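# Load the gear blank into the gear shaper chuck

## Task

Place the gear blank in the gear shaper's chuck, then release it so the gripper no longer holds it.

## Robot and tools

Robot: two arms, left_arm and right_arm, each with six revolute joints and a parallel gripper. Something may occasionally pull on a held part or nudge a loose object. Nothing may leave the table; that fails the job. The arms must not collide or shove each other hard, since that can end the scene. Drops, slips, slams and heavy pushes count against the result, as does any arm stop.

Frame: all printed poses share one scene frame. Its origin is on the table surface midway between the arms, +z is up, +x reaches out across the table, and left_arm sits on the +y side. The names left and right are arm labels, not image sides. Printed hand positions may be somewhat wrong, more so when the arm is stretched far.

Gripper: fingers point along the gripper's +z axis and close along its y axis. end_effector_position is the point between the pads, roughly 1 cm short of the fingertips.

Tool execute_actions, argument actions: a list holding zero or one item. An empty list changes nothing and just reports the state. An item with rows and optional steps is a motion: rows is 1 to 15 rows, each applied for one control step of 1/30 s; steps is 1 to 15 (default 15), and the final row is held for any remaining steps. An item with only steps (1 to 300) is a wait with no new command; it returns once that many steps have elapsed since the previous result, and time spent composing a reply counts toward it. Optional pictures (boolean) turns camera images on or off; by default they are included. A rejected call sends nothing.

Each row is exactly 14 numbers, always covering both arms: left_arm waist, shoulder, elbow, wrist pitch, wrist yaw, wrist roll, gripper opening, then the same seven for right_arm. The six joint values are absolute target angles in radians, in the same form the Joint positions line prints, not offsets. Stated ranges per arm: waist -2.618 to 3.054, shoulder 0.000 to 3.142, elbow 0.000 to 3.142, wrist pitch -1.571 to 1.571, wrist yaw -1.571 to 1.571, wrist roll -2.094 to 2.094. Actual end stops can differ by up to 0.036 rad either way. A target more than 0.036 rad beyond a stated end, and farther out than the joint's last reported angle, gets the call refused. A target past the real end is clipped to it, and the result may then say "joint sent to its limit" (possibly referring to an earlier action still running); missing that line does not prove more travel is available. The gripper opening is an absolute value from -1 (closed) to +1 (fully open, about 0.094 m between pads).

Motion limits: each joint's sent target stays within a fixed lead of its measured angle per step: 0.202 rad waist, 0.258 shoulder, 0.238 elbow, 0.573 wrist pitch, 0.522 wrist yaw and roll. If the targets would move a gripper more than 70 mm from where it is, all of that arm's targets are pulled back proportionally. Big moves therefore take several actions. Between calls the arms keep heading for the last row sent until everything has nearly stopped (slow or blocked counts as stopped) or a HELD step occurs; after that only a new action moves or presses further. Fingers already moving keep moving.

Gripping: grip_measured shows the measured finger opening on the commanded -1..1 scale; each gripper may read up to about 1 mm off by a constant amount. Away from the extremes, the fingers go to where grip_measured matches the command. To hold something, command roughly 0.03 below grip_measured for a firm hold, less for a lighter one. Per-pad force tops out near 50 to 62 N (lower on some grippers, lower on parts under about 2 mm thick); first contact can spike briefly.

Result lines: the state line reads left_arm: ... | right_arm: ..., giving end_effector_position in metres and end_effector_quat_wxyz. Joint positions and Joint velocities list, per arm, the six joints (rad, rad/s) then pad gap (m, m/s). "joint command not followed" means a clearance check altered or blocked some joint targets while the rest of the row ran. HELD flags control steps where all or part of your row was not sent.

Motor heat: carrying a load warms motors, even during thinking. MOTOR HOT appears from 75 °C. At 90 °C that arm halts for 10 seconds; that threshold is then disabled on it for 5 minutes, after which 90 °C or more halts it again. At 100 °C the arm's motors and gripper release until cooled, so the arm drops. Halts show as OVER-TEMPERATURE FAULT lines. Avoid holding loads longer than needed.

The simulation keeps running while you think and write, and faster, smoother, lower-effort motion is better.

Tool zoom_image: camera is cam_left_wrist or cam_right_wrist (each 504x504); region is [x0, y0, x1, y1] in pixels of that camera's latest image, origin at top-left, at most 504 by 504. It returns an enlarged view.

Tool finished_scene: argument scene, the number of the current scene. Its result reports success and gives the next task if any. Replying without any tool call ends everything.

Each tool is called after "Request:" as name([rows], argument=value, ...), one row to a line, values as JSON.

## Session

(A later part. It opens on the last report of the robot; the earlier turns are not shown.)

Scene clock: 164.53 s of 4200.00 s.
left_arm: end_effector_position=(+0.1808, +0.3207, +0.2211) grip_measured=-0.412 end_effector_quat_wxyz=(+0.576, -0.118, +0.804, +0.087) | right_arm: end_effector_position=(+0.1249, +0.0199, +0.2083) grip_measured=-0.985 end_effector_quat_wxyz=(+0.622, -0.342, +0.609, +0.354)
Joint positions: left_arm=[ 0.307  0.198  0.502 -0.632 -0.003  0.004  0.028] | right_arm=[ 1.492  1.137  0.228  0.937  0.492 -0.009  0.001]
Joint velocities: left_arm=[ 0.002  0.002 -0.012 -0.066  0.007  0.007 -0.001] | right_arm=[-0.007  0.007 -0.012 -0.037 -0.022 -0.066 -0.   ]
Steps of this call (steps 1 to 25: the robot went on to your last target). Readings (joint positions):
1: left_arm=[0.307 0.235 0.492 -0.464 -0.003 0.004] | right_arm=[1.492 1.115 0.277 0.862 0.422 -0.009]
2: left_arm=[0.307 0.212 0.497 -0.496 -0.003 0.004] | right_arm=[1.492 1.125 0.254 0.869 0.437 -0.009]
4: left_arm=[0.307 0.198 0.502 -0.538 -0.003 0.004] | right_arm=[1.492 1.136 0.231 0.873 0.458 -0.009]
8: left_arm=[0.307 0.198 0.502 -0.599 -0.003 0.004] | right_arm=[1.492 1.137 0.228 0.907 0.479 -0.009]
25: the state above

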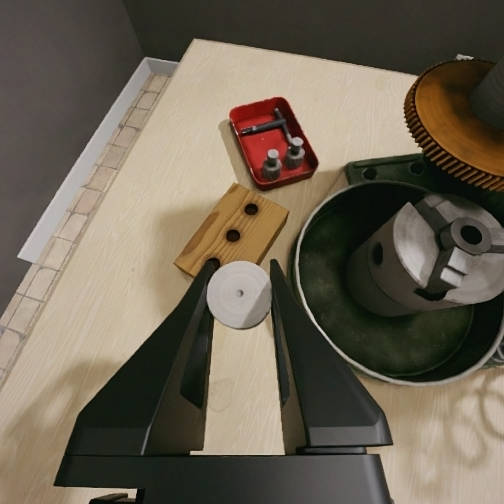

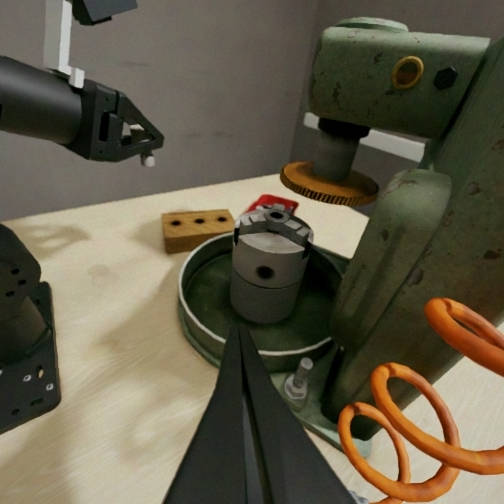

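Good view. Rotate left waist to −0.2.

Request:
execute_actions([
  {"rows":[[0.28,0.19,0.52,-0.62,0,0,-0.46,1.5,1.14,0.23,0.95,0.5,0,-1],[0.245,0.19,0.52,-0.62,0,0,-0.46,1.5,1.14,0.23,0.95,0.5,0,-1],[0.21,0.19,0.52,-0.62,0,0,-0.46,1.5,1.14,0.23,0.95,0.5,0,-1],[0.17,0.19,0.52,-0.62,0,0,-0.46,1.5,1.14,0.23,0.95,0.5,0,-1],[0.13,0.19,0.52,-0.62,0,0,-0.46,1.5,1.14,0.23,0.95,0.5,0,-1],[0.09,0.19,0.52,-0.62,0,0,-0.46,1.5,1.14,0.23,0.95,0.5,0,-1],[0.05,0.19,0.52,-0.62,0,0,-0.46,1.5,1.14,0.23,0.95,0.5,0,-1],[0.01,0.19,0.52,-0.62,0,0,-0.46,1.5,1.14,0.23,0.95,0.5,0,-1],[-0.03,0.19,0.52,-0.62,0,0,-0.46,1.5,1.14,0.23,0.95,0.5,0,-1],[-0.07,0.19,0.52,-0.62,0,0,-0.46,1.5,1.14,0.23,0.95,0.5,0,-1],[-0.11,0.19,0.52,-0.62,0,0,-0.46,1.5,1.14,0.23,0.95,0.5,0,-1],[-0.15,0.19,0.52,-0.62,0,0,-0.46,1.5,1.14,0.23,0.95,0.5,0,-1],[-0.18,0.19,0.52,-0.62,0,0,-0.46,1.5,1.14,0.23,0.95,0.5,0,-1],[-0.2,0.19,0.52,-0.62,0,0,-0.46,1.5,1.14,0.23,0.95,0.5,0,-1]],"steps":15},
], pictures=false)

Request:
execute_actions([
  {"steps":12},
])

Scene clock: 179.93 s of 4200.00 s.
left_arm: end_effector_position=(+0.1866, +0.2185, +0.2210) grip_measured=-0.412 end_effector_quat_wxyz=(+0.579, +0.079, +0.809, -0.055) | right_arm: end_effector_position=(+0.1249, +0.0199, +0.2084) grip_measured=-0.985 end_effector_quat_wxyz=(+0.623, -0.342, +0.609, +0.354)
Joint positions: left_arm=[-0.176  0.198  0.502 -0.632  0.002  0.004  0.028] | right_arm=[ 1.492  1.137  0.228  0.937  0.492 -0.009  0.001]
Joint velocities: left_arm=[-0.53  -0.017 -0.007 -0.022  0.037  0.095 -0.001] | right_arm=[-0.012  0.007 -0.022  0.022  0.051  0.037 -0.   ]
Steps of this call (steps 1 to 15: the robot went on to your last target; steps 16 to 90: nothing new was sent; then 11.90 s passed at rest; steps 91 to 105: all 15 steps of this action). Readings (joint positions):
91: left_arm=[0.304 0.198 0.502 -0.632 -0.004 0.004] | right_arm=[1.492 1.137 0.228 0.937 0.492 -0.009]
92: left_arm=[0.290 0.198 0.502 -0.632 -0.006 0.004] | right_arm=[1.492 1.137 0.228 0.937 0.492 -0.009]
94: left_arm=[0.235 0.198 0.502 -0.632 -0.007 0.004] | right_arm=[1.492 1.137 0.228 0.937 0.492 -0.009]
98: left_arm=[0.079 0.198 0.502 -0.632 -0.005 0.004] | right_arm=[1.492 1.137 0.228 0.937 0.492 -0.009]
105: the state above

Scene clock: 180.33 s of 4200.00 s.
left_arm: end_effector_position=(+0.1858, +0.2146, +0.2210) grip_measured=-0.412 end_effector_quat_wxyz=(+0.579, +0.087, +0.809, -0.060) | right_arm: end_effector_position=(+0.1249, +0.0199, +0.2084) grip_measured=-0.985 end_effector_quat_wxyz=(+0.623, -0.342, +0.609, +0.354)
Joint positions: left_arm=[-0.193  0.198  0.502 -0.632  0.003  0.004  0.028] | right_arm=[ 1.492  1.137  0.228  0.937  0.492 -0.009  0.001]
Joint velocities: left_arm=[-0.007 -0.002 -0.012 -0.037 -0.007 -0.037  0.   ] | right_arm=[ 0.007 -0.007  0.007 -0.022 -0.022 -0.066 -0.001]
Steps of this call (steps 1 to 12: the robot went on to your last target). Readings (joint positions):
1: left_arm=[-0.187 0.198 0.502 -0.632 0.003 0.004] | right_arm=[1.492 1.137 0.228 0.937 0.492 -0.009]
2: left_arm=[-0.192 0.198 0.502 -0.632 0.003 0.004] | right_arm=[1.492 1.137 0.228 0.937 0.492 -0.009]
4: left_arm=[-0.193 0.198 0.502 -0.632 0.003 0.004] | right_arm=[1.492 1.137 0.228 0.937 0.492 -0.009]
8: left_arm=[-0.193 0.198 0.502 -0.632 0.003 0.004] | right_arm=[1.492 1.137 0.228 0.937 0.492 -0.009]
12: the state above

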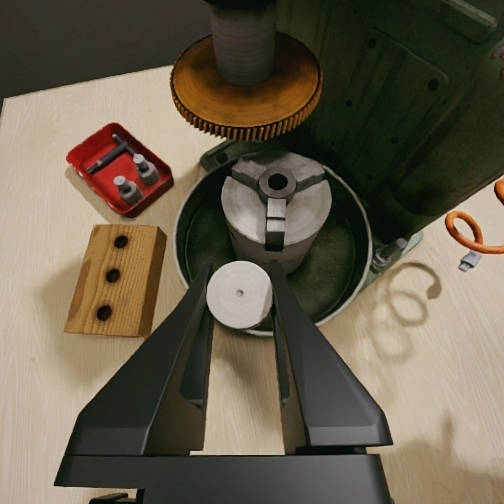

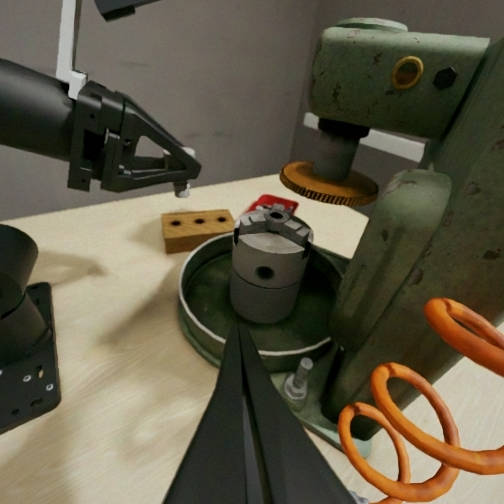

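Request:
execute_actions([
  {"rows":[[-0.215,0.215,0.50,-0.58,0,0,-0.46,1.5,1.14,0.23,0.95,0.5,0,-1],[-0.23,0.24,0.495,-0.55,0,0,-0.46,1.5,1.14,0.23,0.95,0.5,0,-1],[-0.245,0.265,0.49,-0.52,0,0,-0.46,1.5,1.14,0.23,0.95,0.5,0,-1],[-0.26,0.29,0.487,-0.49,0,0,-0.46,1.5,1.14,0.23,0.95,0.5,0,-1],[-0.275,0.315,0.484,-0.46,0,0,-0.46,1.5,1.14,0.23,0.95,0.5,0,-1],[-0.282,0.34,0.481,-0.43,0,0,-0.46,1.5,1.14,0.23,0.95,0.5,0,-1],[-0.282,0.365,0.478,-0.40,0,0,-0.46,1.5,1.14,0.23,0.95,0.5,0,-1],[-0.282,0.39,0.475,-0.37,0,0,-0.46,1.5,1.14,0.23,0.95,0.5,0,-1],[-0.282,0.415,0.472,-0.34,0,0,-0.46,1.5,1.14,0.23,0.95,0.5,0,-1],[-0.282,0.44,0.469,-0.31,0,0,-0.46,1.5,1.14,0.23,0.95,0.5,0,-1],[-0.282,0.465,0.466,-0.28,0,0,-0.46,1.5,1.14,0.23,0.95,0.5,0,-1],[-0.282,0.49,0.463,-0.25,0,0,-0.46,1.5,1.14,0.23,0.95,0.5,0,-1],[-0.282,0.51,0.46,-0.235,0,0,-0.46,1.5,1.14,0.23,0.95,0.5,0,-1],[-0.282,0.525,0.46,-0.235,0,0,-0.46,1.5,1.14,0.23,0.95,0.5,0,-1],[-0.282,0.535,0.46,-0.235,0,0,-0.46,1.5,1.14,0.23,0.95,0.5,0,-1]],"steps":15},
], pictures=false)

Request:
execute_actions([
  {"steps":15},
])

Scene clock: 194.17 s of 4200.00 s.
left_arm: end_effector_position=(+0.2354, +0.1822, +0.2094) grip_measured=-0.412 end_effector_quat_wxyz=(+0.561, +0.120, +0.815, -0.081) | right_arm: end_effector_position=(+0.1249, +0.0199, +0.2084) grip_measured=-0.985 end_effector_quat_wxyz=(+0.623, -0.342, +0.609, +0.354)
Joint positions: left_arm=[-0.275  0.507  0.473 -0.332  0.001  0.004  0.028] | right_arm=[ 1.492  1.137  0.228  0.937  0.492 -0.009  0.001]
Joint velocities: left_arm=[ 0.012  0.491 -0.061  0.388 -0.066  0.051 -0.   ] | right_arm=[ 0.002 -0.012  0.012  0.037  0.037 -0.022 -0.   ]
Steps of this call (steps 1 to 30: the robot went on to your last target; steps 31 to 90: nothing new was sent; then 10.33 s passed at rest; steps 91 to 105: all 15 steps of this action). Readings (joint positions):
91: left_arm=[-0.196 0.198 0.502 -0.631 0.002 0.004] | right_arm=[1.492 1.137 0.228 0.937 0.492 -0.009]
92: left_arm=[-0.204 0.203 0.502 -0.625 0.002 0.004] | right_arm=[1.492 1.137 0.228 0.937 0.492 -0.009]
94: left_arm=[-0.229 0.235 0.502 -0.594 0.001 0.004] | right_arm=[1.492 1.137 0.228 0.937 0.492 -0.009]
98: left_arm=[-0.272 0.340 0.498 -0.503 0.001 0.004] | right_arm=[1.492 1.137 0.228 0.937 0.492 -0.009]
105: the state above

Scene clock: 194.67 s of 4200.00 s.
left_arm: end_effector_position=(+0.2423, +0.1802, +0.2157) grip_measured=-0.412 end_effector_quat_wxyz=(+0.575, +0.119, +0.805, -0.083) | right_arm: end_effector_position=(+0.1249, +0.0199, +0.2084) grip_measured=-0.985 end_effector_quat_wxyz=(+0.623, -0.342, +0.609, +0.354)
Joint positions: left_arm=[-0.275  0.53   0.468 -0.269  0.001  0.004  0.028] | right_arm=[ 1.492  1.137  0.228  0.937  0.492 -0.009  0.001]
Joint velocities: left_arm=[-0.002  0.007  0.007 -0.022  0.007  0.022  0.001] | right_arm=[ 0.012 -0.007 -0.027  0.022 -0.066 -0.022 -0.001]
Steps of this call (steps 1 to 15: the robot went on to your last target). Readings (joint positions):
1: left_arm=[-0.275 0.520 0.471 -0.320 0.001 0.004] | right_arm=[1.492 1.137 0.228 0.937 0.492 -0.009]
2: left_arm=[-0.275 0.527 0.469 -0.311 0.001 0.004] | right_arm=[1.492 1.137 0.228 0.937 0.492 -0.009]
4: left_arm=[-0.275 0.530 0.468 -0.299 0.001 0.004] | right_arm=[1.492 1.137 0.228 0.937 0.492 -0.009]
8: left_arm=[-0.275 0.530 0.468 -0.279 0.001 0.004] | right_arm=[1.492 1.137 0.228 0.937 0.492 -0.009]
15: the state above

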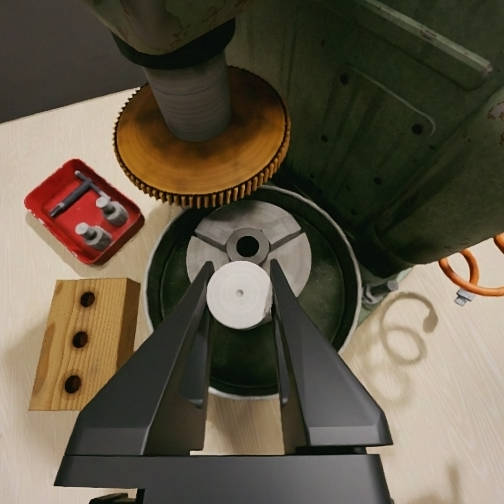

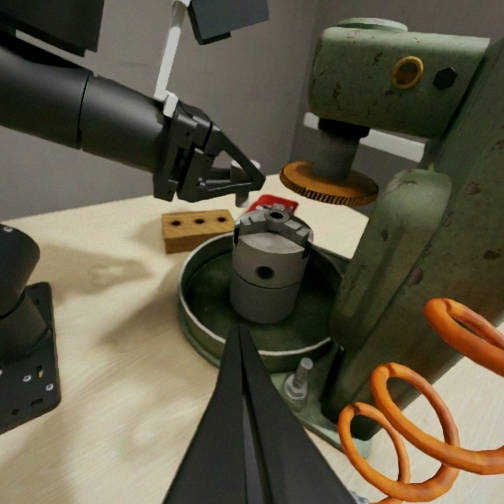

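Request:
execute_actions([
  {"rows":[[-0.29,0.54,0.46,-0.215,0,0,-0.46,1.5,1.14,0.23,0.95,0.5,0,-1],[-0.29,0.55,0.46,-0.195,0,0,-0.46,1.5,1.14,0.23,0.95,0.5,0,-1],[-0.29,0.562,0.46,-0.18,0,0,-0.46,1.5,1.14,0.23,0.95,0.5,0,-1],[-0.29,0.574,0.46,-0.165,0,0,-0.46,1.5,1.14,0.23,0.95,0.5,0,-1],[-0.29,0.586,0.46,-0.15,0,0,-0.46,1.5,1.14,0.23,0.95,0.5,0,-1],[-0.29,0.598,0.46,-0.137,0,0,-0.46,1.5,1.14,0.23,0.95,0.5,0,-1],[-0.29,0.61,0.46,-0.124,0,0,-0.46,1.5,1.14,0.23,0.95,0.5,0,-1],[-0.29,0.622,0.458,-0.111,0,0,-0.46,1.5,1.14,0.23,0.95,0.5,0,-1],[-0.29,0.634,0.456,-0.098,0,0,-0.46,1.5,1.14,0.23,0.95,0.5,0,-1],[-0.29,0.646,0.454,-0.085,0,0,-0.46,1.5,1.14,0.23,0.95,0.5,0,-1],[-0.29,0.658,0.452,-0.072,0,0,-0.46,1.5,1.14,0.23,0.95,0.5,0,-1],[-0.29,0.67,0.45,-0.064,0,0,-0.46,1.5,1.14,0.23,0.95,0.5,0,-1],[-0.29,0.682,0.449,-0.064,0,0,-0.46,1.5,1.14,0.23,0.95,0.5,0,-1],[-0.29,0.692,0.449,-0.064,0,0,-0.46,1.5,1.14,0.23,0.95,0.5,0,-1]],"steps":15},
], pictures=false)

Request:
execute_actions([
  {"steps":15},
])

Request:
zoom_image(camera="cam_right_wrist", region=[220,150,340,250])

Scene clock: 209.70 s of 4200.00 s.
left_arm: end_effector_position=(+0.2666, +0.1705, +0.2120) grip_measured=-0.412 end_effector_quat_wxyz=(+0.576, +0.122, +0.804, -0.085) | right_arm: end_effector_position=(+0.1249, +0.0199, +0.2084) grip_measured=-0.985 end_effector_quat_wxyz=(+0.623, -0.342, +0.609, +0.354)
Joint positions: left_arm=[-0.283  0.675  0.468 -0.119  0.     0.004  0.028] | right_arm=[ 1.492  1.137  0.228  0.937  0.492 -0.009  0.001]
Joint velocities: left_arm=[-0.012  0.222 -0.012  0.168  0.037  0.037 -0.001] | right_arm=[-0.012 -0.007  0.017  0.051 -0.037 -0.066 -0.   ]
Steps of this call (steps 1 to 15: the robot went on to your last target; steps 16 to 90: nothing new was sent; then 11.53 s passed at rest; steps 91 to 105: all 15 steps of this action). Readings (joint positions):
91: left_arm=[-0.276 0.530 0.468 -0.266 0.000 0.004] | right_arm=[1.492 1.137 0.228 0.937 0.492 -0.009]
92: left_arm=[-0.279 0.532 0.468 -0.261 0.000 0.004] | right_arm=[1.492 1.137 0.228 0.937 0.492 -0.009]
94: left_arm=[-0.282 0.545 0.468 -0.240 0.000 0.004] | right_arm=[1.492 1.137 0.228 0.937 0.492 -0.009]
98: left_arm=[-0.283 0.593 0.468 -0.192 0.000 0.004] | right_arm=[1.492 1.137 0.228 0.937 0.492 -0.009]
105: the state above

Scene clock: 210.20 s of 4200.00 s.
left_arm: end_effector_position=(+0.2691, +0.1697, +0.2141) grip_measured=-0.412 end_effector_quat_wxyz=(+0.581, +0.121, +0.800, -0.086) | right_arm: end_effector_position=(+0.1249, +0.0199, +0.2084) grip_measured=-0.985 end_effector_quat_wxyz=(+0.623, -0.342, +0.609, +0.354)
Joint positions: left_arm=[-0.283  0.686  0.468 -0.098  0.     0.004  0.028] | right_arm=[ 1.492  1.137  0.228  0.937  0.492 -0.009  0.001]
Joint velocities: left_arm=[ 0.012 -0.002 -0.012  0.022 -0.022 -0.037 -0.001] | right_arm=[ 0.007 -0.017 -0.002  0.037 -0.007 -0.007 -0.   ]
Steps of this call (steps 1 to 15: the robot went on to your last target). Readings (joint positions):
1: left_arm=[-0.283 0.681 0.468 -0.116 0.000 0.004] | right_arm=[1.492 1.137 0.228 0.937 0.492 -0.009]
2: left_arm=[-0.283 0.685 0.468 -0.114 0.000 0.004] | right_arm=[1.492 1.137 0.228 0.937 0.492 -0.009]
4: left_arm=[-0.283 0.686 0.468 -0.110 0.000 0.004] | right_arm=[1.492 1.137 0.228 0.937 0.492 -0.009]
8: left_arm=[-0.283 0.686 0.468 -0.101 0.000 0.004] | right_arm=[1.492 1.137 0.228 0.937 0.492 -0.009]
15: the state above

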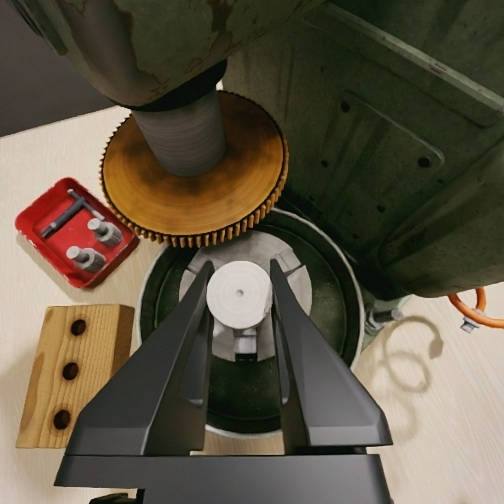

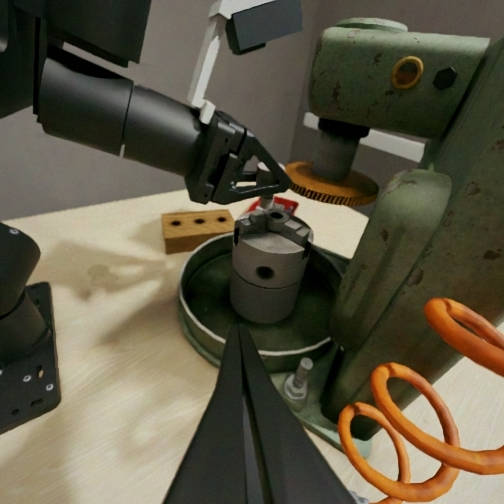

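Region (220, 150, 340, 250) of cam_right_wrist's 504x504 image, scaled by 4.200, with more detail than that image has.

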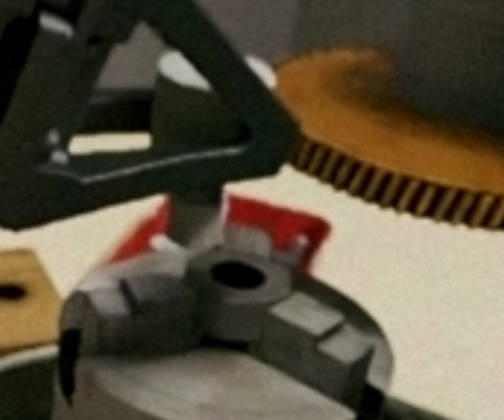

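Request:
execute_actions([
  {"rows":[[-0.285,0.695,0.468,-0.055,0,0,-0.46,1.5,1.14,0.23,0.95,0.5,0,-1],[-0.285,0.703,0.468,-0.045,0,0,-0.46,1.5,1.14,0.23,0.95,0.5,0,-1],[-0.285,0.711,0.468,-0.036,0,0,-0.46,1.5,1.14,0.23,0.95,0.5,0,-1],[-0.285,0.719,0.468,-0.027,0,0,-0.46,1.5,1.14,0.23,0.95,0.5,0,-1],[-0.285,0.727,0.468,-0.018,0,0,-0.46,1.5,1.14,0.23,0.95,0.5,0,-1],[-0.285,0.735,0.468,-0.009,0,0,-0.46,1.5,1.14,0.23,0.95,0.5,0,-1],[-0.285,0.743,0.468,0.0,0,0,-0.46,1.5,1.14,0.23,0.95,0.5,0,-1],[-0.285,0.751,0.468,0.004,0,0,-0.46,1.5,1.14,0.23,0.95,0.5,0,-1],[-0.285,0.759,0.468,0.004,0,0,-0.46,1.5,1.14,0.23,0.95,0.5,0,-1],[-0.285,0.766,0.468,0.004,0,0,-0.46,1.5,1.14,0.23,0.95,0.5,0,-1],[-0.285,0.772,0.468,0.004,0,0,-0.46,1.5,1.14,0.23,0.95,0.5,0,-1]],"steps":15},
], pictures=false)

Request:
execute_actions([
  {"steps":10},
])

Request:
zoom_image(camera="cam_right_wrist", region=[220,150,340,250])

Scene clock: 223.77 s of 4200.00 s.
left_arm: end_effector_position=(+0.2806, +0.1662, +0.2052) grip_measured=-0.412 end_effector_quat_wxyz=(+0.573, +0.122, +0.806, -0.085) | right_arm: end_effector_position=(+0.1249, +0.0199, +0.2084) grip_measured=-0.985 end_effector_quat_wxyz=(+0.623, -0.342, +0.609, +0.354)
Joint positions: left_arm=[-0.283  0.765  0.468 -0.038  0.     0.004  0.028] | right_arm=[ 1.492  1.137  0.228  0.937  0.492 -0.009  0.001]
Joint velocities: left_arm=[ 0.012  0.002  0.007 -0.022  0.022  0.037 -0.001] | right_arm=[ 0.012  0.002  0.002  0.022  0.007  0.037 -0.   ]
Steps of this call (steps 1 to 15: the robot went on to your last target; steps 16 to 90: nothing new was sent; then 10.07 s passed at rest; steps 91 to 105: all 15 steps of this action). Readings (joint positions):
91: left_arm=[-0.283 0.686 0.468 -0.097 0.000 0.004] | right_arm=[1.492 1.137 0.228 0.937 0.492 -0.009]
92: left_arm=[-0.283 0.686 0.468 -0.095 0.000 0.004] | right_arm=[1.492 1.137 0.228 0.937 0.492 -0.009]
94: left_arm=[-0.283 0.694 0.468 -0.082 0.000 0.004] | right_arm=[1.492 1.137 0.228 0.937 0.492 -0.009]
98: left_arm=[-0.283 0.729 0.468 -0.055 0.000 0.004] | right_arm=[1.492 1.137 0.228 0.937 0.492 -0.009]
105: the state above

Scene clock: 224.10 s of 4200.00 s.
left_arm: end_effector_position=(+0.2812, +0.1660, +0.2071) grip_measured=-0.412 end_effector_quat_wxyz=(+0.576, +0.122, +0.804, -0.085) | right_arm: end_effector_position=(+0.1249, +0.0199, +0.2084) grip_measured=-0.985 end_effector_quat_wxyz=(+0.623, -0.342, +0.609, +0.354)
Joint positions: left_arm=[-0.283  0.765  0.468 -0.03   0.     0.004  0.028] | right_arm=[ 1.492  1.137  0.228  0.937  0.492 -0.009  0.001]
Joint velocities: left_arm=[-0.017 -0.017 -0.002  0.022 -0.022 -0.037 -0.   ] | right_arm=[-0.002 -0.007 -0.002  0.022 -0.007 -0.007 -0.001]
Steps of this call (steps 1 to 10: the robot went on to your last target). Readings (joint positions):
1: left_arm=[-0.283 0.765 0.468 -0.037 0.000 0.004] | right_arm=[1.492 1.137 0.228 0.937 0.492 -0.009]
2: left_arm=[-0.283 0.765 0.468 -0.035 0.000 0.004] | right_arm=[1.492 1.137 0.228 0.937 0.492 -0.009]
4: left_arm=[-0.283 0.765 0.468 -0.032 0.000 0.004] | right_arm=[1.492 1.137 0.228 0.937 0.492 -0.009]
8: left_arm=[-0.283 0.765 0.468 -0.030 0.000 0.004] | right_arm=[1.492 1.137 0.228 0.937 0.492 -0.009]
10: the state above

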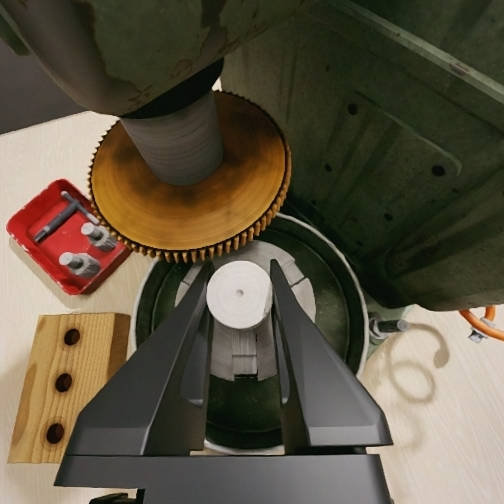

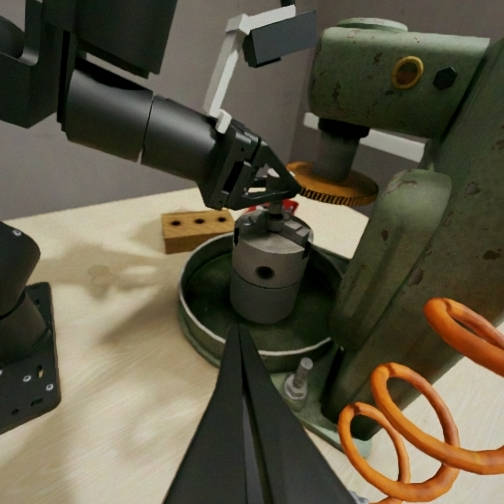

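Region (220, 150, 340, 250) of cam_right_wrist's 504x504 image, scaled by 4.200, with more detail than that image has.

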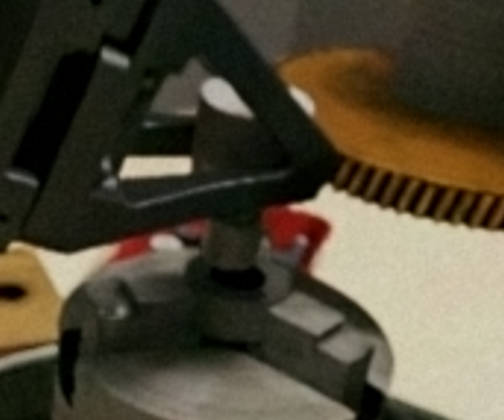

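Request:
execute_actions([
  {"rows":[[-0.285,0.776,0.455,0.015,0,0,-0.46,1.5,1.14,0.23,0.95,0.5,0,-1],[-0.285,0.779,0.45,0.022,0,0,-0.46,1.5,1.14,0.23,0.95,0.5,0,-1],[-0.285,0.782,0.447,0.029,0,0,-0.46,1.5,1.14,0.23,0.95,0.5,0,-1],[-0.285,0.782,0.444,0.029,0,0,-0.46,1.5,1.14,0.23,0.95,0.5,0,-1],[-0.285,0.782,0.441,0.029,0,0,-0.46,1.5,1.14,0.23,0.95,0.5,0,-1]],"steps":15},
])

Request:
zoom_image(camera="cam_right_wrist", region=[240,180,312,240])

Scene clock: 231.23 s of 4200.00 s.
left_arm: end_effector_position=(+0.2816, +0.1659, +0.2051) grip_measured=-0.412 end_effector_quat_wxyz=(+0.580, +0.122, +0.801, -0.086) | right_arm: end_effector_position=(+0.1249, +0.0199, +0.2084) grip_measured=-0.985 end_effector_quat_wxyz=(+0.623, -0.342, +0.609, +0.354)
Joint positions: left_arm=[-0.283  0.765  0.451 -0.005  0.     0.004  0.028] | right_arm=[ 1.492  1.137  0.228  0.937  0.492 -0.009  0.001]
Joint velocities: left_arm=[ 0.002 -0.002 -0.002 -0.037 -0.007 -0.022 -0.001] | right_arm=[-0.007 -0.012 -0.002  0.022  0.037  0.081 -0.001]
Steps of this call (steps 1 to 15: the robot went on to your last target; steps 16 to 90: nothing new was sent; then 3.63 s passed at rest; steps 91 to 105: all 15 steps of this action). Readings (joint positions):
91: left_arm=[-0.283 0.765 0.468 -0.028 0.000 0.004] | right_arm=[1.492 1.137 0.228 0.937 0.492 -0.009]
92: left_arm=[-0.283 0.765 0.468 -0.026 0.000 0.004] | right_arm=[1.492 1.137 0.228 0.937 0.492 -0.009]
94: left_arm=[-0.283 0.765 0.468 -0.019 0.000 0.004] | right_arm=[1.492 1.137 0.228 0.937 0.492 -0.009]
98: left_arm=[-0.283 0.765 0.457 -0.005 0.000 0.004] | right_arm=[1.492 1.137 0.228 0.937 0.492 -0.009]
105: the state above

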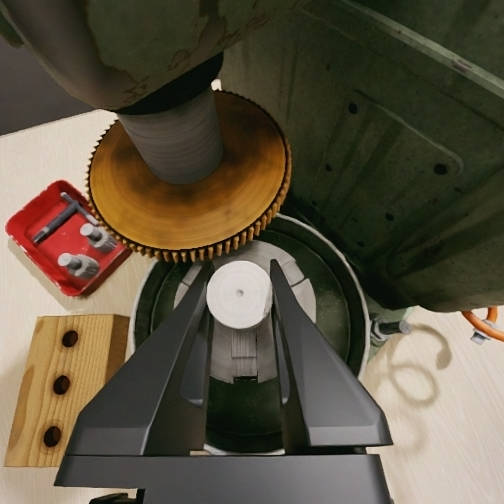

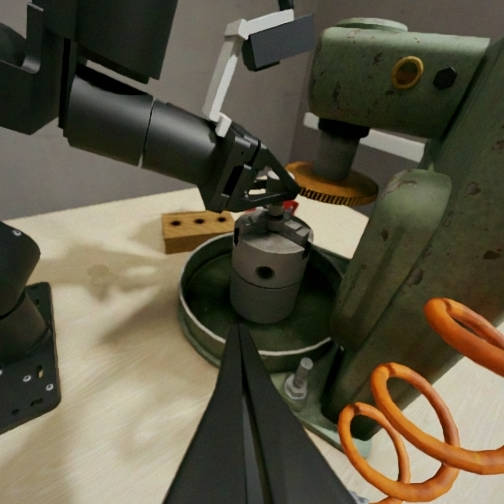

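Region (240, 180, 312, 240) of cam_right_wrist's 504x504 image, scaled by 7.000, with more detail than that image has.

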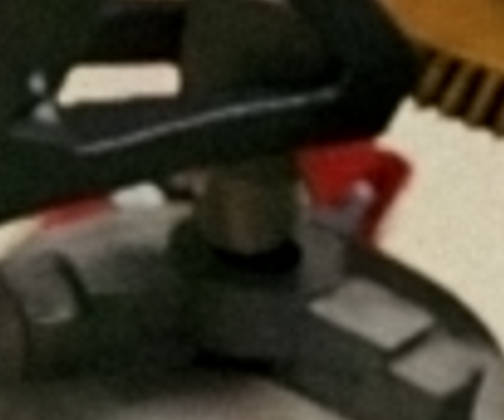

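Shoulder stuck; kick it briefly.

Request:
execute_actions([
  {"rows":[[-0.285,0.79,0.451,0.029,0,0,-0.46,1.5,1.14,0.23,0.95,0.5,0,-1],[-0.285,0.79,0.451,0.029,0,0,-0.46,1.5,1.14,0.23,0.95,0.5,0,-1],[-0.285,0.782,0.451,0.029,0,0,-0.46,1.5,1.14,0.23,0.95,0.5,0,-1]],"steps":15},
])

Request:
zoom_image(camera="cam_right_wrist", region=[240,180,312,240])

Scene clock: 235.93 s of 4200.00 s.
left_arm: end_effector_position=(+0.2828, +0.1655, +0.2027) grip_measured=-0.412 end_effector_quat_wxyz=(+0.577, +0.122, +0.803, -0.085) | right_arm: end_effector_position=(+0.1249, +0.0199, +0.2084) grip_measured=-0.985 end_effector_quat_wxyz=(+0.623, -0.342, +0.609, +0.354)
Joint positions: left_arm=[-0.283  0.776  0.451 -0.     0.     0.004  0.028] | right_arm=[ 1.492  1.137  0.228  0.937  0.492 -0.009  0.001]
Joint velocities: left_arm=[-0.002  0.022 -0.002 -0.037 -0.037 -0.051  0.001] | right_arm=[-0.012 -0.007 -0.007 -0.066 -0.037  0.007 -0.002]
Steps of this call (steps 1 to 15: the robot went on to your last target; steps 16 to 90: nothing new was sent; then 1.20 s passed at rest; steps 91 to 105: all 15 steps of this action). Readings (joint positions):
91: left_arm=[-0.283 0.767 0.451 -0.003 0.000 0.004] | right_arm=[1.492 1.137 0.228 0.937 0.492 -0.009]
92: left_arm=[-0.283 0.771 0.451 -0.001 0.000 0.004] | right_arm=[1.492 1.137 0.228 0.937 0.492 -0.009]
94: left_arm=[-0.283 0.776 0.451 -0.001 0.000 0.004] | right_arm=[1.492 1.137 0.228 0.937 0.492 -0.009]
98: left_arm=[-0.283 0.776 0.451 -0.000 0.000 0.004] | right_arm=[1.492 1.137 0.228 0.937 0.492 -0.009]
105: the state above

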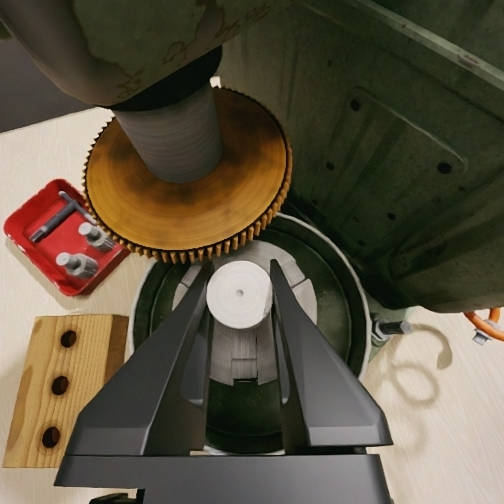

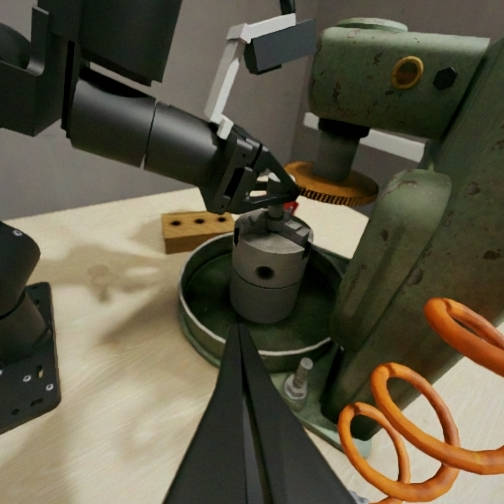

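Region (240, 180, 312, 240) of cam_right_wrist's 504x504 image, scaled by 7.000, with more detail than that image has.

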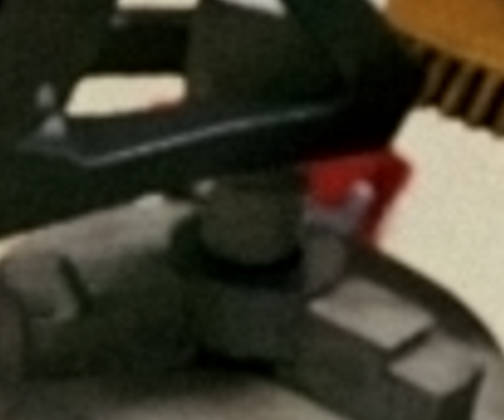

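Request:
execute_actions([
  {"rows":[[-0.285,0.78,0.43,0.035,0,0,-0.46,1.5,1.14,0.23,0.95,0.5,0,-1],[-0.285,0.78,0.426,0.04,0,0,-0.46,1.5,1.14,0.23,0.95,0.5,0,-1],[-0.285,0.78,0.426,0.04,0,0,-0.46,1.5,1.14,0.23,0.95,0.5,0,-1],[-0.285,0.78,0.432,0.04,0,0,-0.46,1.5,1.14,0.23,0.95,0.5,0,-1]],"steps":15},
])

Request:
zoom_image(camera="cam_right_wrist", region=[240,180,312,240])

Scene clock: 243.43 s of 4200.00 s.
left_arm: end_effector_position=(+0.2826, +0.1656, +0.2007) grip_measured=-0.412 end_effector_quat_wxyz=(+0.577, +0.122, +0.803, -0.085) | right_arm: end_effector_position=(+0.1249, +0.0199, +0.2084) grip_measured=-0.985 end_effector_quat_wxyz=(+0.623, -0.342, +0.609, +0.354)
Joint positions: left_arm=[-0.283  0.776  0.443  0.008  0.     0.004  0.028] | right_arm=[ 1.492  1.137  0.228  0.937  0.492 -0.009  0.001]
Joint velocities: left_arm=[ 0.007 -0.002  0.007 -0.11  -0.051  0.022 -0.   ] | right_arm=[-0.002 -0.002  0.002 -0.081  0.007  0.095 -0.   ]
Steps of this call (steps 1 to 15: the robot went on to your last target; steps 16 to 90: nothing new was sent; then 4.00 s passed at rest; steps 91 to 105: all 15 steps of this action). Readings (joint positions):
91: left_arm=[-0.283 0.776 0.451 0.000 0.000 0.004] | right_arm=[1.492 1.137 0.228 0.937 0.492 -0.009]
92: left_arm=[-0.283 0.776 0.449 0.003 0.000 0.004] | right_arm=[1.492 1.137 0.228 0.937 0.492 -0.009]
94: left_arm=[-0.283 0.776 0.445 0.007 0.000 0.004] | right_arm=[1.492 1.137 0.228 0.937 0.492 -0.009]
98: left_arm=[-0.283 0.776 0.443 0.008 0.000 0.004] | right_arm=[1.492 1.137 0.228 0.937 0.492 -0.009]
105: the state above

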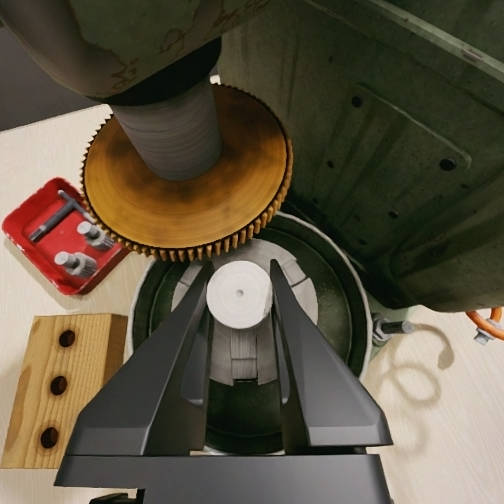

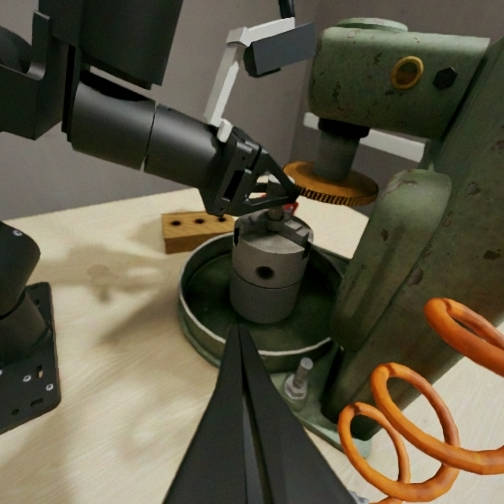

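Region (240, 180, 312, 240) of cam_right_wrist's 504x504 image, scaled by 7.000, with more detail than that image has.

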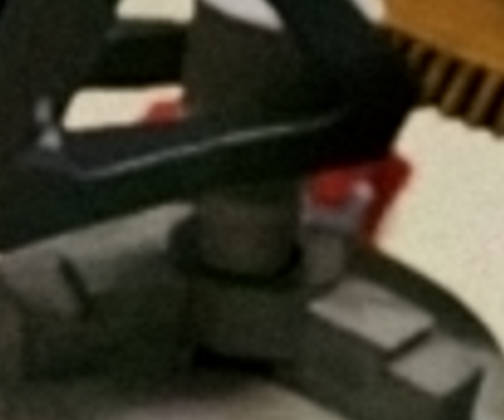

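Request:
execute_actions([
  {"rows":[[-0.285,0.80,0.443,0.045,0,0,-0.46,1.5,1.14,0.23,0.95,0.5,0,-1],[-0.285,0.795,0.443,0.045,0,0,-0.46,1.5,1.14,0.23,0.95,0.5,0,-1],[-0.285,0.788,0.443,0.045,0,0,-0.46,1.5,1.14,0.23,0.95,0.5,0,-1]],"steps":15},
])

Request:
zoom_image(camera="cam_right_wrist", region=[240,180,312,240])

Scene clock: 250.73 s of 4200.00 s.
left_arm: end_effector_position=(+0.2837, +0.1653, +0.2008) grip_measured=-0.412 end_effector_quat_wxyz=(+0.578, +0.122, +0.803, -0.086) | right_arm: end_effector_position=(+0.1249, +0.0199, +0.2084) grip_measured=-0.985 end_effector_quat_wxyz=(+0.623, -0.342, +0.609, +0.354)
Joint positions: left_arm=[-0.283  0.782  0.443  0.015  0.     0.004  0.028] | right_arm=[ 1.492  1.137  0.228  0.937  0.492 -0.009  0.001]
Joint velocities: left_arm=[ 0.002 -0.022 -0.007 -0.037 -0.051 -0.022  0.   ] | right_arm=[ 0.017  0.012  0.007 -0.051 -0.022 -0.007 -0.002]
Steps of this call (steps 1 to 15: the robot went on to your last target; steps 16 to 90: nothing new was sent; then 3.80 s passed at rest; steps 91 to 105: all 15 steps of this action). Readings (joint positions):
91: left_arm=[-0.283 0.778 0.443 0.009 0.000 0.004] | right_arm=[1.492 1.137 0.228 0.937 0.492 -0.009]
92: left_arm=[-0.283 0.781 0.443 0.013 0.000 0.004] | right_arm=[1.492 1.137 0.228 0.937 0.492 -0.009]
94: left_arm=[-0.283 0.782 0.443 0.015 0.000 0.004] | right_arm=[1.492 1.137 0.228 0.937 0.492 -0.009]
98: left_arm=[-0.283 0.782 0.443 0.015 0.000 0.004] | right_arm=[1.492 1.137 0.228 0.937 0.492 -0.009]
105: the state above

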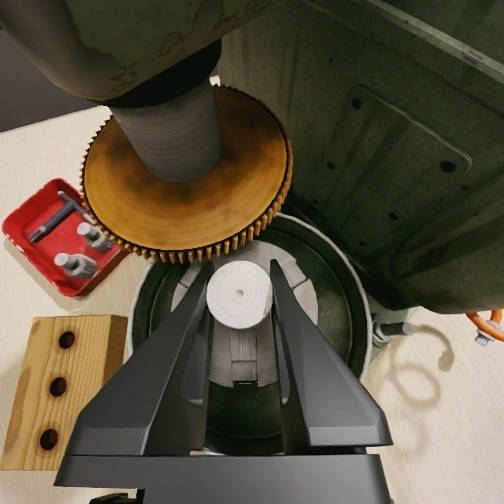

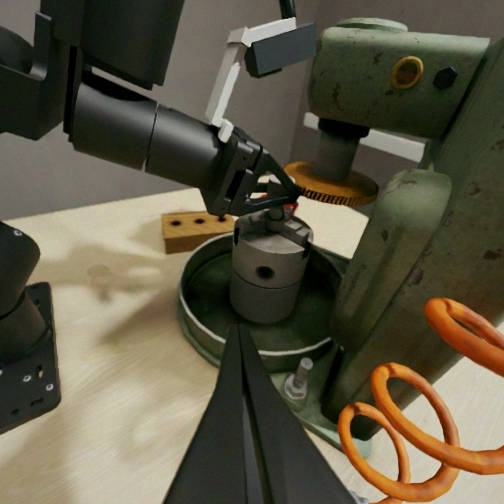

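Region (240, 180, 312, 240) of cam_right_wrist's 504x504 image, scaled by 7.000, with more detail than that image has.

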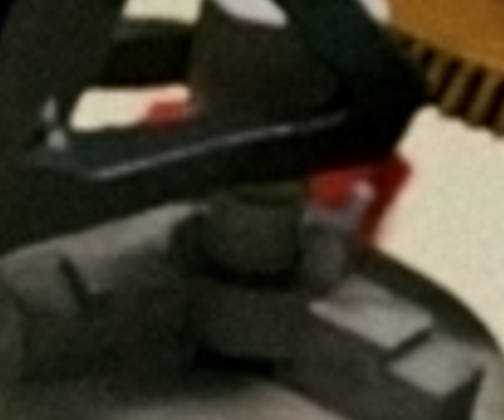

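Centred-looking. Try lowering.

Request:
execute_actions([
  {"rows":[[-0.285,0.785,0.422,0.045,0,0,-0.46,1.5,1.14,0.23,0.95,0.5,0,-1],[-0.285,0.785,0.418,0.05,0,0,-0.46,1.5,1.14,0.23,0.95,0.5,0,-1],[-0.285,0.785,0.418,0.052,0,0,-0.46,1.5,1.14,0.23,0.95,0.5,0,-1],[-0.285,0.785,0.424,0.052,0,0,-0.46,1.5,1.14,0.23,0.95,0.5,0,-1]],"steps":15},
], pictures=false)

Scene clock: 256.13 s of 4200.00 s.
left_arm: end_effector_position=(+0.2839, +0.1652, +0.2007) grip_measured=-0.412 end_effector_quat_wxyz=(+0.580, +0.122, +0.801, -0.086) | right_arm: end_effector_position=(+0.1249, +0.0199, +0.2084) grip_measured=-0.985 end_effector_quat_wxyz=(+0.623, -0.342, +0.609, +0.354)
Joint positions: left_arm=[-0.283  0.782  0.438  0.025  0.     0.004  0.028] | right_arm=[ 1.492  1.137  0.228  0.937  0.492 -0.009  0.001]
Joint velocities: left_arm=[-0.002 -0.002 -0.012  0.037 -0.007  0.007 -0.   ] | right_arm=[ 0.002  0.012 -0.002 -0.081  0.007 -0.081 -0.001]
Steps of this call (steps 1 to 15: the robot went on to your last target; steps 16 to 90: nothing new was sent; then 1.90 s passed at rest; steps 91 to 105: all 15 steps of this action). Readings (joint positions):
91: left_arm=[-0.283 0.782 0.443 0.015 0.000 0.004] | right_arm=[1.492 1.137 0.228 0.937 0.492 -0.009]
92: left_arm=[-0.283 0.782 0.442 0.017 0.000 0.004] | right_arm=[1.492 1.137 0.228 0.937 0.492 -0.009]
94: left_arm=[-0.283 0.782 0.439 0.024 0.000 0.004] | right_arm=[1.492 1.137 0.228 0.937 0.492 -0.009]
98: left_arm=[-0.283 0.782 0.439 0.024 0.000 0.004] | right_arm=[1.492 1.137 0.228 0.937 0.492 -0.009]
105: the state above

Request:
execute_actions([
  {"rows":[[-0.285,0.782,0.438,0.02,0,0,-0.42,1.5,1.14,0.23,0.95,0.5,0,-1],[-0.285,0.782,0.438,0.02,0,0,-0.40,1.5,1.14,0.23,0.95,0.5,0,-1],[-0.285,0.782,0.438,0.02,0,0,-0.38,1.5,1.14,0.23,0.95,0.5,0,-1],[-0.285,0.782,0.438,0.02,0,0,-0.365,1.5,1.14,0.23,0.95,0.5,0,-1]],"steps":15},
])

Request:
zoom_image(camera="cam_right_wrist", region=[220,150,340,250])

Scene clock: 261.83 s of 4200.00 s.
left_arm: end_effector_position=(+0.2839, +0.1652, +0.2006) grip_measured=-0.367 end_effector_quat_wxyz=(+0.579, +0.122, +0.801, -0.086) | right_arm: end_effector_position=(+0.1249, +0.0199, +0.2084) grip_measured=-0.985 end_effector_quat_wxyz=(+0.623, -0.342, +0.609, +0.354)
Joint positions: left_arm=[-0.283  0.782  0.438  0.024  0.     0.004  0.03 ] | right_arm=[ 1.492  1.137  0.228  0.937  0.492 -0.009  0.001]
Joint velocities: left_arm=[ 0.002  0.007 -0.007 -0.095 -0.007 -0.022 -0.   ] | right_arm=[-0.002  0.007 -0.007  0.037 -0.066 -0.051  0.001]
Steps of this call (steps 1 to 15: the robot went on to your last target; steps 16 to 90: nothing new was sent; then 2.20 s passed at rest; steps 91 to 105: all 15 steps of this action). Readings (joint positions):
91: left_arm=[-0.283 0.782 0.438 0.024 0.000 0.004] | right_arm=[1.492 1.137 0.228 0.937 0.492 -0.009]
92: left_arm=[-0.283 0.782 0.438 0.024 0.000 0.004] | right_arm=[1.492 1.137 0.228 0.937 0.492 -0.009]
94: left_arm=[-0.283 0.782 0.438 0.024 0.000 0.004] | right_arm=[1.492 1.137 0.228 0.937 0.492 -0.009]
98: left_arm=[-0.283 0.782 0.438 0.024 0.000 0.004] | right_arm=[1.492 1.137 0.228 0.937 0.492 -0.009]
105: the state above

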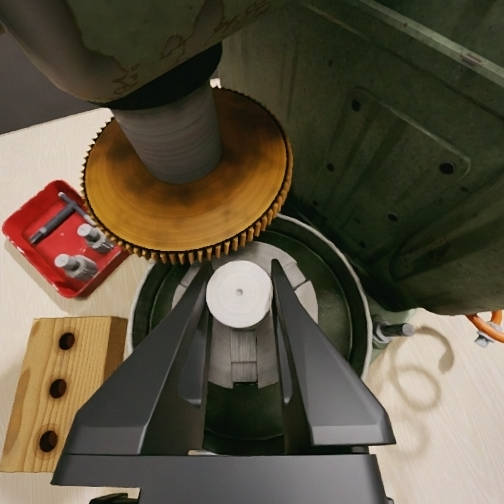

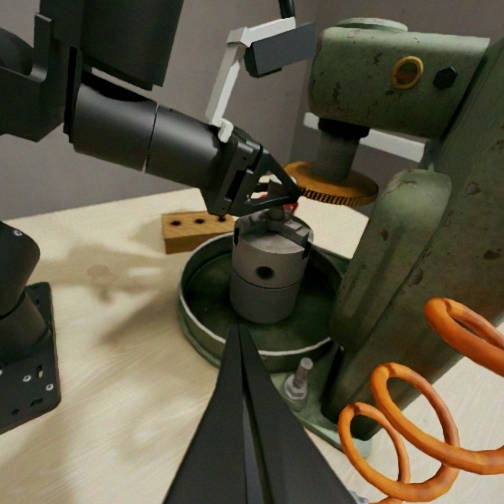

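Region (220, 150, 340, 250) of cam_right_wrist's 504x504 image, scaled by 4.200, with more detail than that image has.

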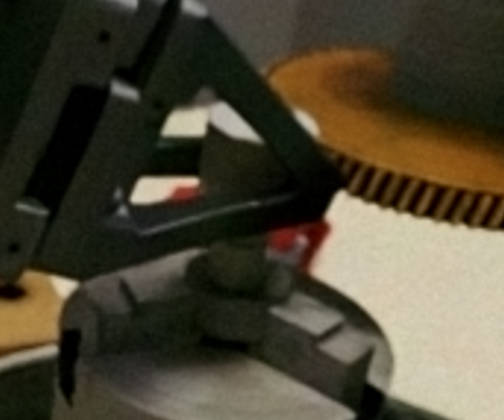

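Request:
execute_actions([
  {"rows":[[-0.285,0.782,0.438,0.03,0,0,-0.39,1.5,1.14,0.23,0.95,0.5,0,-1],[-0.285,0.782,0.438,0.03,0,0,-0.41,1.5,1.14,0.23,0.95,0.5,0,-1],[-0.285,0.782,0.438,0.03,0,0,-0.44,1.5,1.14,0.23,0.95,0.5,0,-1],[-0.285,0.782,0.438,0.03,0,0,-0.44,1.5,1.14,0.23,0.95,0.5,0,-1],[-0.285,0.782,0.438,0.03,0,0,-0.44,1.5,1.14,0.23,0.95,0.5,0,-1],[-0.279,0.782,0.438,0.03,0,0,-0.44,1.5,1.14,0.23,0.95,0.5,0,-1],[-0.276,0.782,0.438,0.03,0,0,-0.44,1.5,1.14,0.23,0.95,0.5,0,-1],[-0.274,0.782,0.438,0.03,0,0,-0.44,1.5,1.14,0.23,0.95,0.5,0,-1],[-0.272,0.782,0.438,0.03,0,0,-0.44,1.5,1.14,0.23,0.95,0.5,0,-1]],"steps":15},
], pictures=false)

Scene clock: 272.57 s of 4200.00 s.
left_arm: end_effector_position=(+0.2841, +0.1659, +0.2007) grip_measured=-0.409 end_effector_quat_wxyz=(+0.580, +0.121, +0.801, -0.085) | right_arm: end_effector_position=(+0.1249, +0.0199, +0.2084) grip_measured=-0.985 end_effector_quat_wxyz=(+0.623, -0.342, +0.609, +0.354)
Joint positions: left_arm=[-0.28   0.782  0.438  0.025  0.     0.004  0.028] | right_arm=[ 1.492  1.137  0.228  0.937  0.492 -0.009  0.001]
Joint velocities: left_arm=[ 0.007 -0.017 -0.022 -0.051 -0.051 -0.066  0.   ] | right_arm=[-0.012  0.007  0.007 -0.007 -0.037 -0.007 -0.   ]
Steps of this call (steps 1 to 15: the robot went on to your last target; steps 16 to 90: nothing new was sent; then 7.23 s passed at rest; steps 91 to 105: all 15 steps of this action). Readings (joint positions):
91: left_arm=[-0.283 0.782 0.438 0.025 0.000 0.004] | right_arm=[1.492 1.137 0.228 0.937 0.492 -0.009]
92: left_arm=[-0.283 0.782 0.438 0.025 0.000 0.004] | right_arm=[1.492 1.137 0.228 0.937 0.492 -0.009]
94: left_arm=[-0.283 0.782 0.438 0.025 0.000 0.004] | right_arm=[1.492 1.137 0.228 0.937 0.492 -0.009]
98: left_arm=[-0.283 0.782 0.438 0.025 0.000 0.004] | right_arm=[1.492 1.137 0.228 0.937 0.492 -0.009]
105: the state above

Press lightly, then loosen again.

Request:
execute_actions([
  {"rows":[[-0.28,0.782,0.438,0.005,0,0,-0.44,1.5,1.14,0.23,0.95,0.5,0,-1],[-0.28,0.782,0.438,0.005,0,0,-0.44,1.5,1.14,0.23,0.95,0.5,0,-1],[-0.28,0.782,0.438,0.005,0,0,-0.44,1.5,1.14,0.23,0.95,0.5,0,-1],[-0.28,0.782,0.438,0.005,0,0,-0.44,1.5,1.14,0.23,0.95,0.5,0,-1],[-0.28,0.782,0.438,0.005,0,0,-0.44,1.5,1.14,0.23,0.95,0.5,0,-1],[-0.28,0.782,0.438,0.005,0,0,-0.44,1.5,1.14,0.23,0.95,0.5,0,-1],[-0.28,0.782,0.438,0.02,0,0,-0.44,1.5,1.14,0.23,0.95,0.5,0,-1],[-0.28,0.782,0.438,0.02,0,0,-0.41,1.5,1.14,0.23,0.95,0.5,0,-1],[-0.28,0.782,0.438,0.02,0,0,-0.39,1.5,1.14,0.23,0.95,0.5,0,-1],[-0.28,0.782,0.438,0.02,0,0,-0.365,1.5,1.14,0.23,0.95,0.5,0,-1]],"steps":15},
], pictures=false)

Request:
execute_actions([
  {"steps":10},
])

Request:
zoom_image(camera="cam_left_wrist", region=[180,240,300,360])

Scene clock: 281.83 s of 4200.00 s.
left_arm: end_effector_position=(+0.2841, +0.1659, +0.2007) grip_measured=-0.367 end_effector_quat_wxyz=(+0.580, +0.121, +0.801, -0.085) | right_arm: end_effector_position=(+0.1250, +0.0199, +0.2084) grip_measured=-0.985 end_effector_quat_wxyz=(+0.623, -0.342, +0.609, +0.354)
Joint positions: left_arm=[-0.28   0.782  0.438  0.025  0.     0.004  0.03 ] | right_arm=[ 1.492  1.137  0.228  0.937  0.493 -0.009  0.001]
Joint velocities: left_arm=[-0.022 -0.002  0.002 -0.022  0.022 -0.022 -0.   ] | right_arm=[-0.002 -0.027 -0.002 -0.095 -0.007  0.139  0.   ]
Steps of this call (steps 1 to 15: the robot went on to your last target; steps 16 to 90: nothing new was sent; then 5.77 s passed at rest; steps 91 to 105: all 15 steps of this action). Readings (joint positions):
91: left_arm=[-0.280 0.782 0.438 0.025 0.000 0.004] | right_arm=[1.492 1.137 0.228 0.937 0.493 -0.009]
92: left_arm=[-0.280 0.782 0.438 0.025 0.000 0.004] | right_arm=[1.492 1.137 0.228 0.937 0.493 -0.009]
94: left_arm=[-0.280 0.782 0.438 0.025 0.000 0.004] | right_arm=[1.492 1.137 0.228 0.937 0.493 -0.009]
98: left_arm=[-0.280 0.782 0.438 0.025 0.000 0.004] | right_arm=[1.492 1.137 0.228 0.937 0.493 -0.009]
105: the state above

Scene clock: 282.17 s of 4200.00 s.
left_arm: end_effector_position=(+0.2841, +0.1659, +0.2007) grip_measured=-0.367 end_effector_quat_wxyz=(+0.580, +0.121, +0.801, -0.085) | right_arm: end_effector_position=(+0.1250, +0.0199, +0.2084) grip_measured=-0.985 end_effector_quat_wxyz=(+0.623, -0.342, +0.609, +0.354)
Joint positions: left_arm=[-0.28   0.782  0.438  0.025  0.     0.004  0.03 ] | right_arm=[ 1.492  1.137  0.228  0.937  0.493 -0.009  0.001]
Joint velocities: left_arm=[ 0.002  0.007 -0.002  0.051 -0.051 -0.022 -0.   ] | right_arm=[ 0.002  0.022 -0.002 -0.037  0.037  0.051  0.   ]
Steps of this call (steps 1 to 10: the robot went on to your last target). Readings (joint positions):
1: left_arm=[-0.280 0.782 0.438 0.025 0.000 0.004] | right_arm=[1.492 1.137 0.228 0.937 0.493 -0.009]
2: left_arm=[-0.280 0.782 0.438 0.025 0.000 0.004] | right_arm=[1.492 1.137 0.228 0.937 0.493 -0.009]
4: left_arm=[-0.280 0.782 0.438 0.025 0.000 0.004] | right_arm=[1.492 1.137 0.228 0.937 0.493 -0.009]
8: left_arm=[-0.280 0.782 0.438 0.025 0.000 0.004] | right_arm=[1.492 1.137 0.228 0.937 0.493 -0.009]
10: the state above

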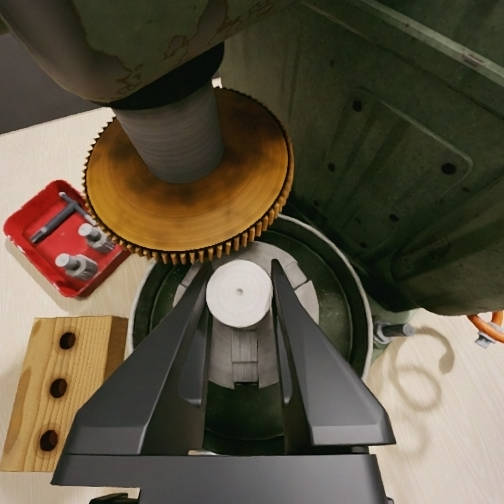

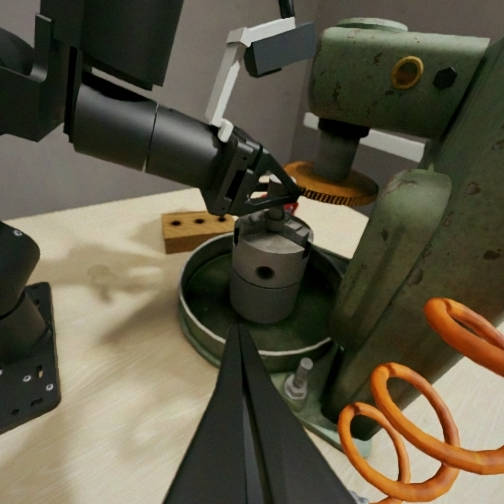

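Region (180, 240, 300, 360) of cam_left_wrist's 504x504 image, scaled by 4.200, with more detail than that image has.

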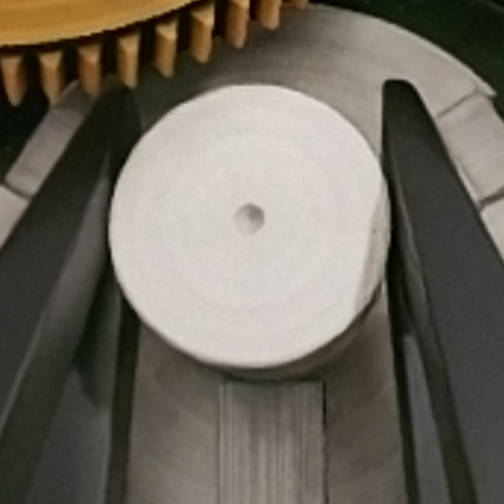

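Request:
execute_actions([
  {"rows":[[-0.28,0.782,0.438,0.02,0,0,-0.33,1.5,1.14,0.23,0.95,0.5,0,-1],[-0.28,0.782,0.438,0.02,0,0,-0.30,1.5,1.14,0.23,0.95,0.5,0,-1],[-0.28,0.782,0.438,0.02,0,0,-0.27,1.5,1.14,0.23,0.95,0.5,0,-1],[-0.28,0.782,0.438,0.02,0,0,-0.24,1.5,1.14,0.23,0.95,0.5,0,-1]],"steps":15},
])

Request:
zoom_image(camera="cam_right_wrist", region=[220,150,340,250])

Scene clock: 288.43 s of 4200.00 s.
left_arm: end_effector_position=(+0.2841, +0.1659, +0.2007) grip_measured=-0.242 end_effector_quat_wxyz=(+0.580, +0.121, +0.801, -0.085) | right_arm: end_effector_position=(+0.1250, +0.0199, +0.2084) grip_measured=-0.985 end_effector_quat_wxyz=(+0.623, -0.342, +0.609, +0.354)
Joint positions: left_arm=[-0.28   0.782  0.438  0.025  0.     0.004  0.036] | right_arm=[ 1.492  1.137  0.228  0.937  0.493 -0.009  0.001]
Joint velocities: left_arm=[-0.002 -0.017  0.002 -0.037  0.037  0.081  0.   ] | right_arm=[ 0.002 -0.017  0.007 -0.066 -0.007 -0.037 -0.001]
Steps of this call (steps 1 to 15: the robot went on to your last target; steps 16 to 90: nothing new was sent; then 2.77 s passed at rest; steps 91 to 105: all 15 steps of this action). Readings (joint positions):
91: left_arm=[-0.280 0.782 0.438 0.025 0.000 0.004] | right_arm=[1.492 1.137 0.228 0.937 0.493 -0.009]
92: left_arm=[-0.280 0.782 0.438 0.025 0.000 0.004] | right_arm=[1.492 1.137 0.228 0.937 0.493 -0.009]
94: left_arm=[-0.280 0.782 0.438 0.025 0.000 0.004] | right_arm=[1.492 1.137 0.228 0.937 0.493 -0.009]
98: left_arm=[-0.280 0.782 0.438 0.025 0.000 0.004] | right_arm=[1.492 1.137 0.228 0.937 0.493 -0.009]
105: the state above

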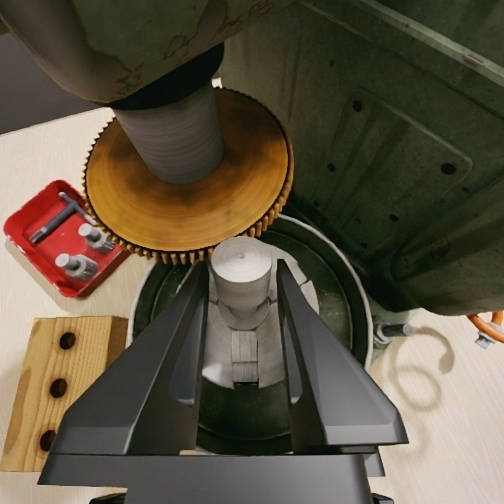

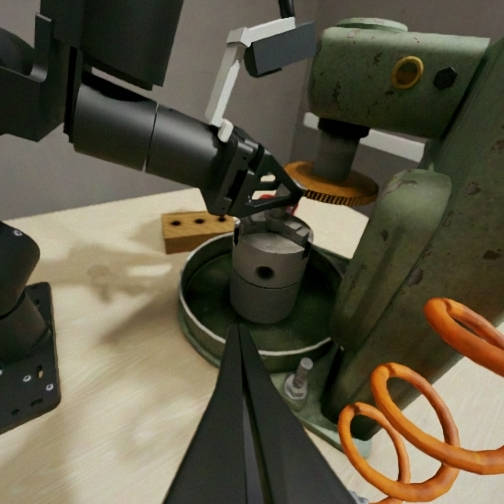

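Region (220, 150, 340, 250) of cam_right_wrist's 504x504 image, scaled by 4.200, with more detail than that image has.

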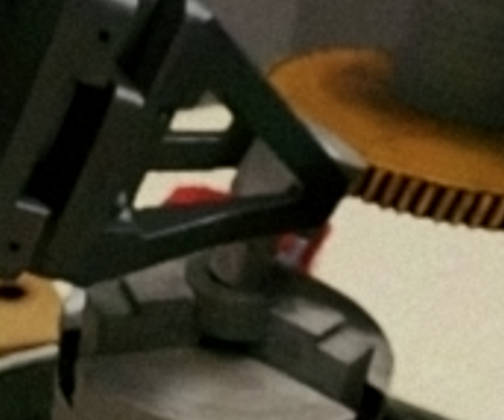

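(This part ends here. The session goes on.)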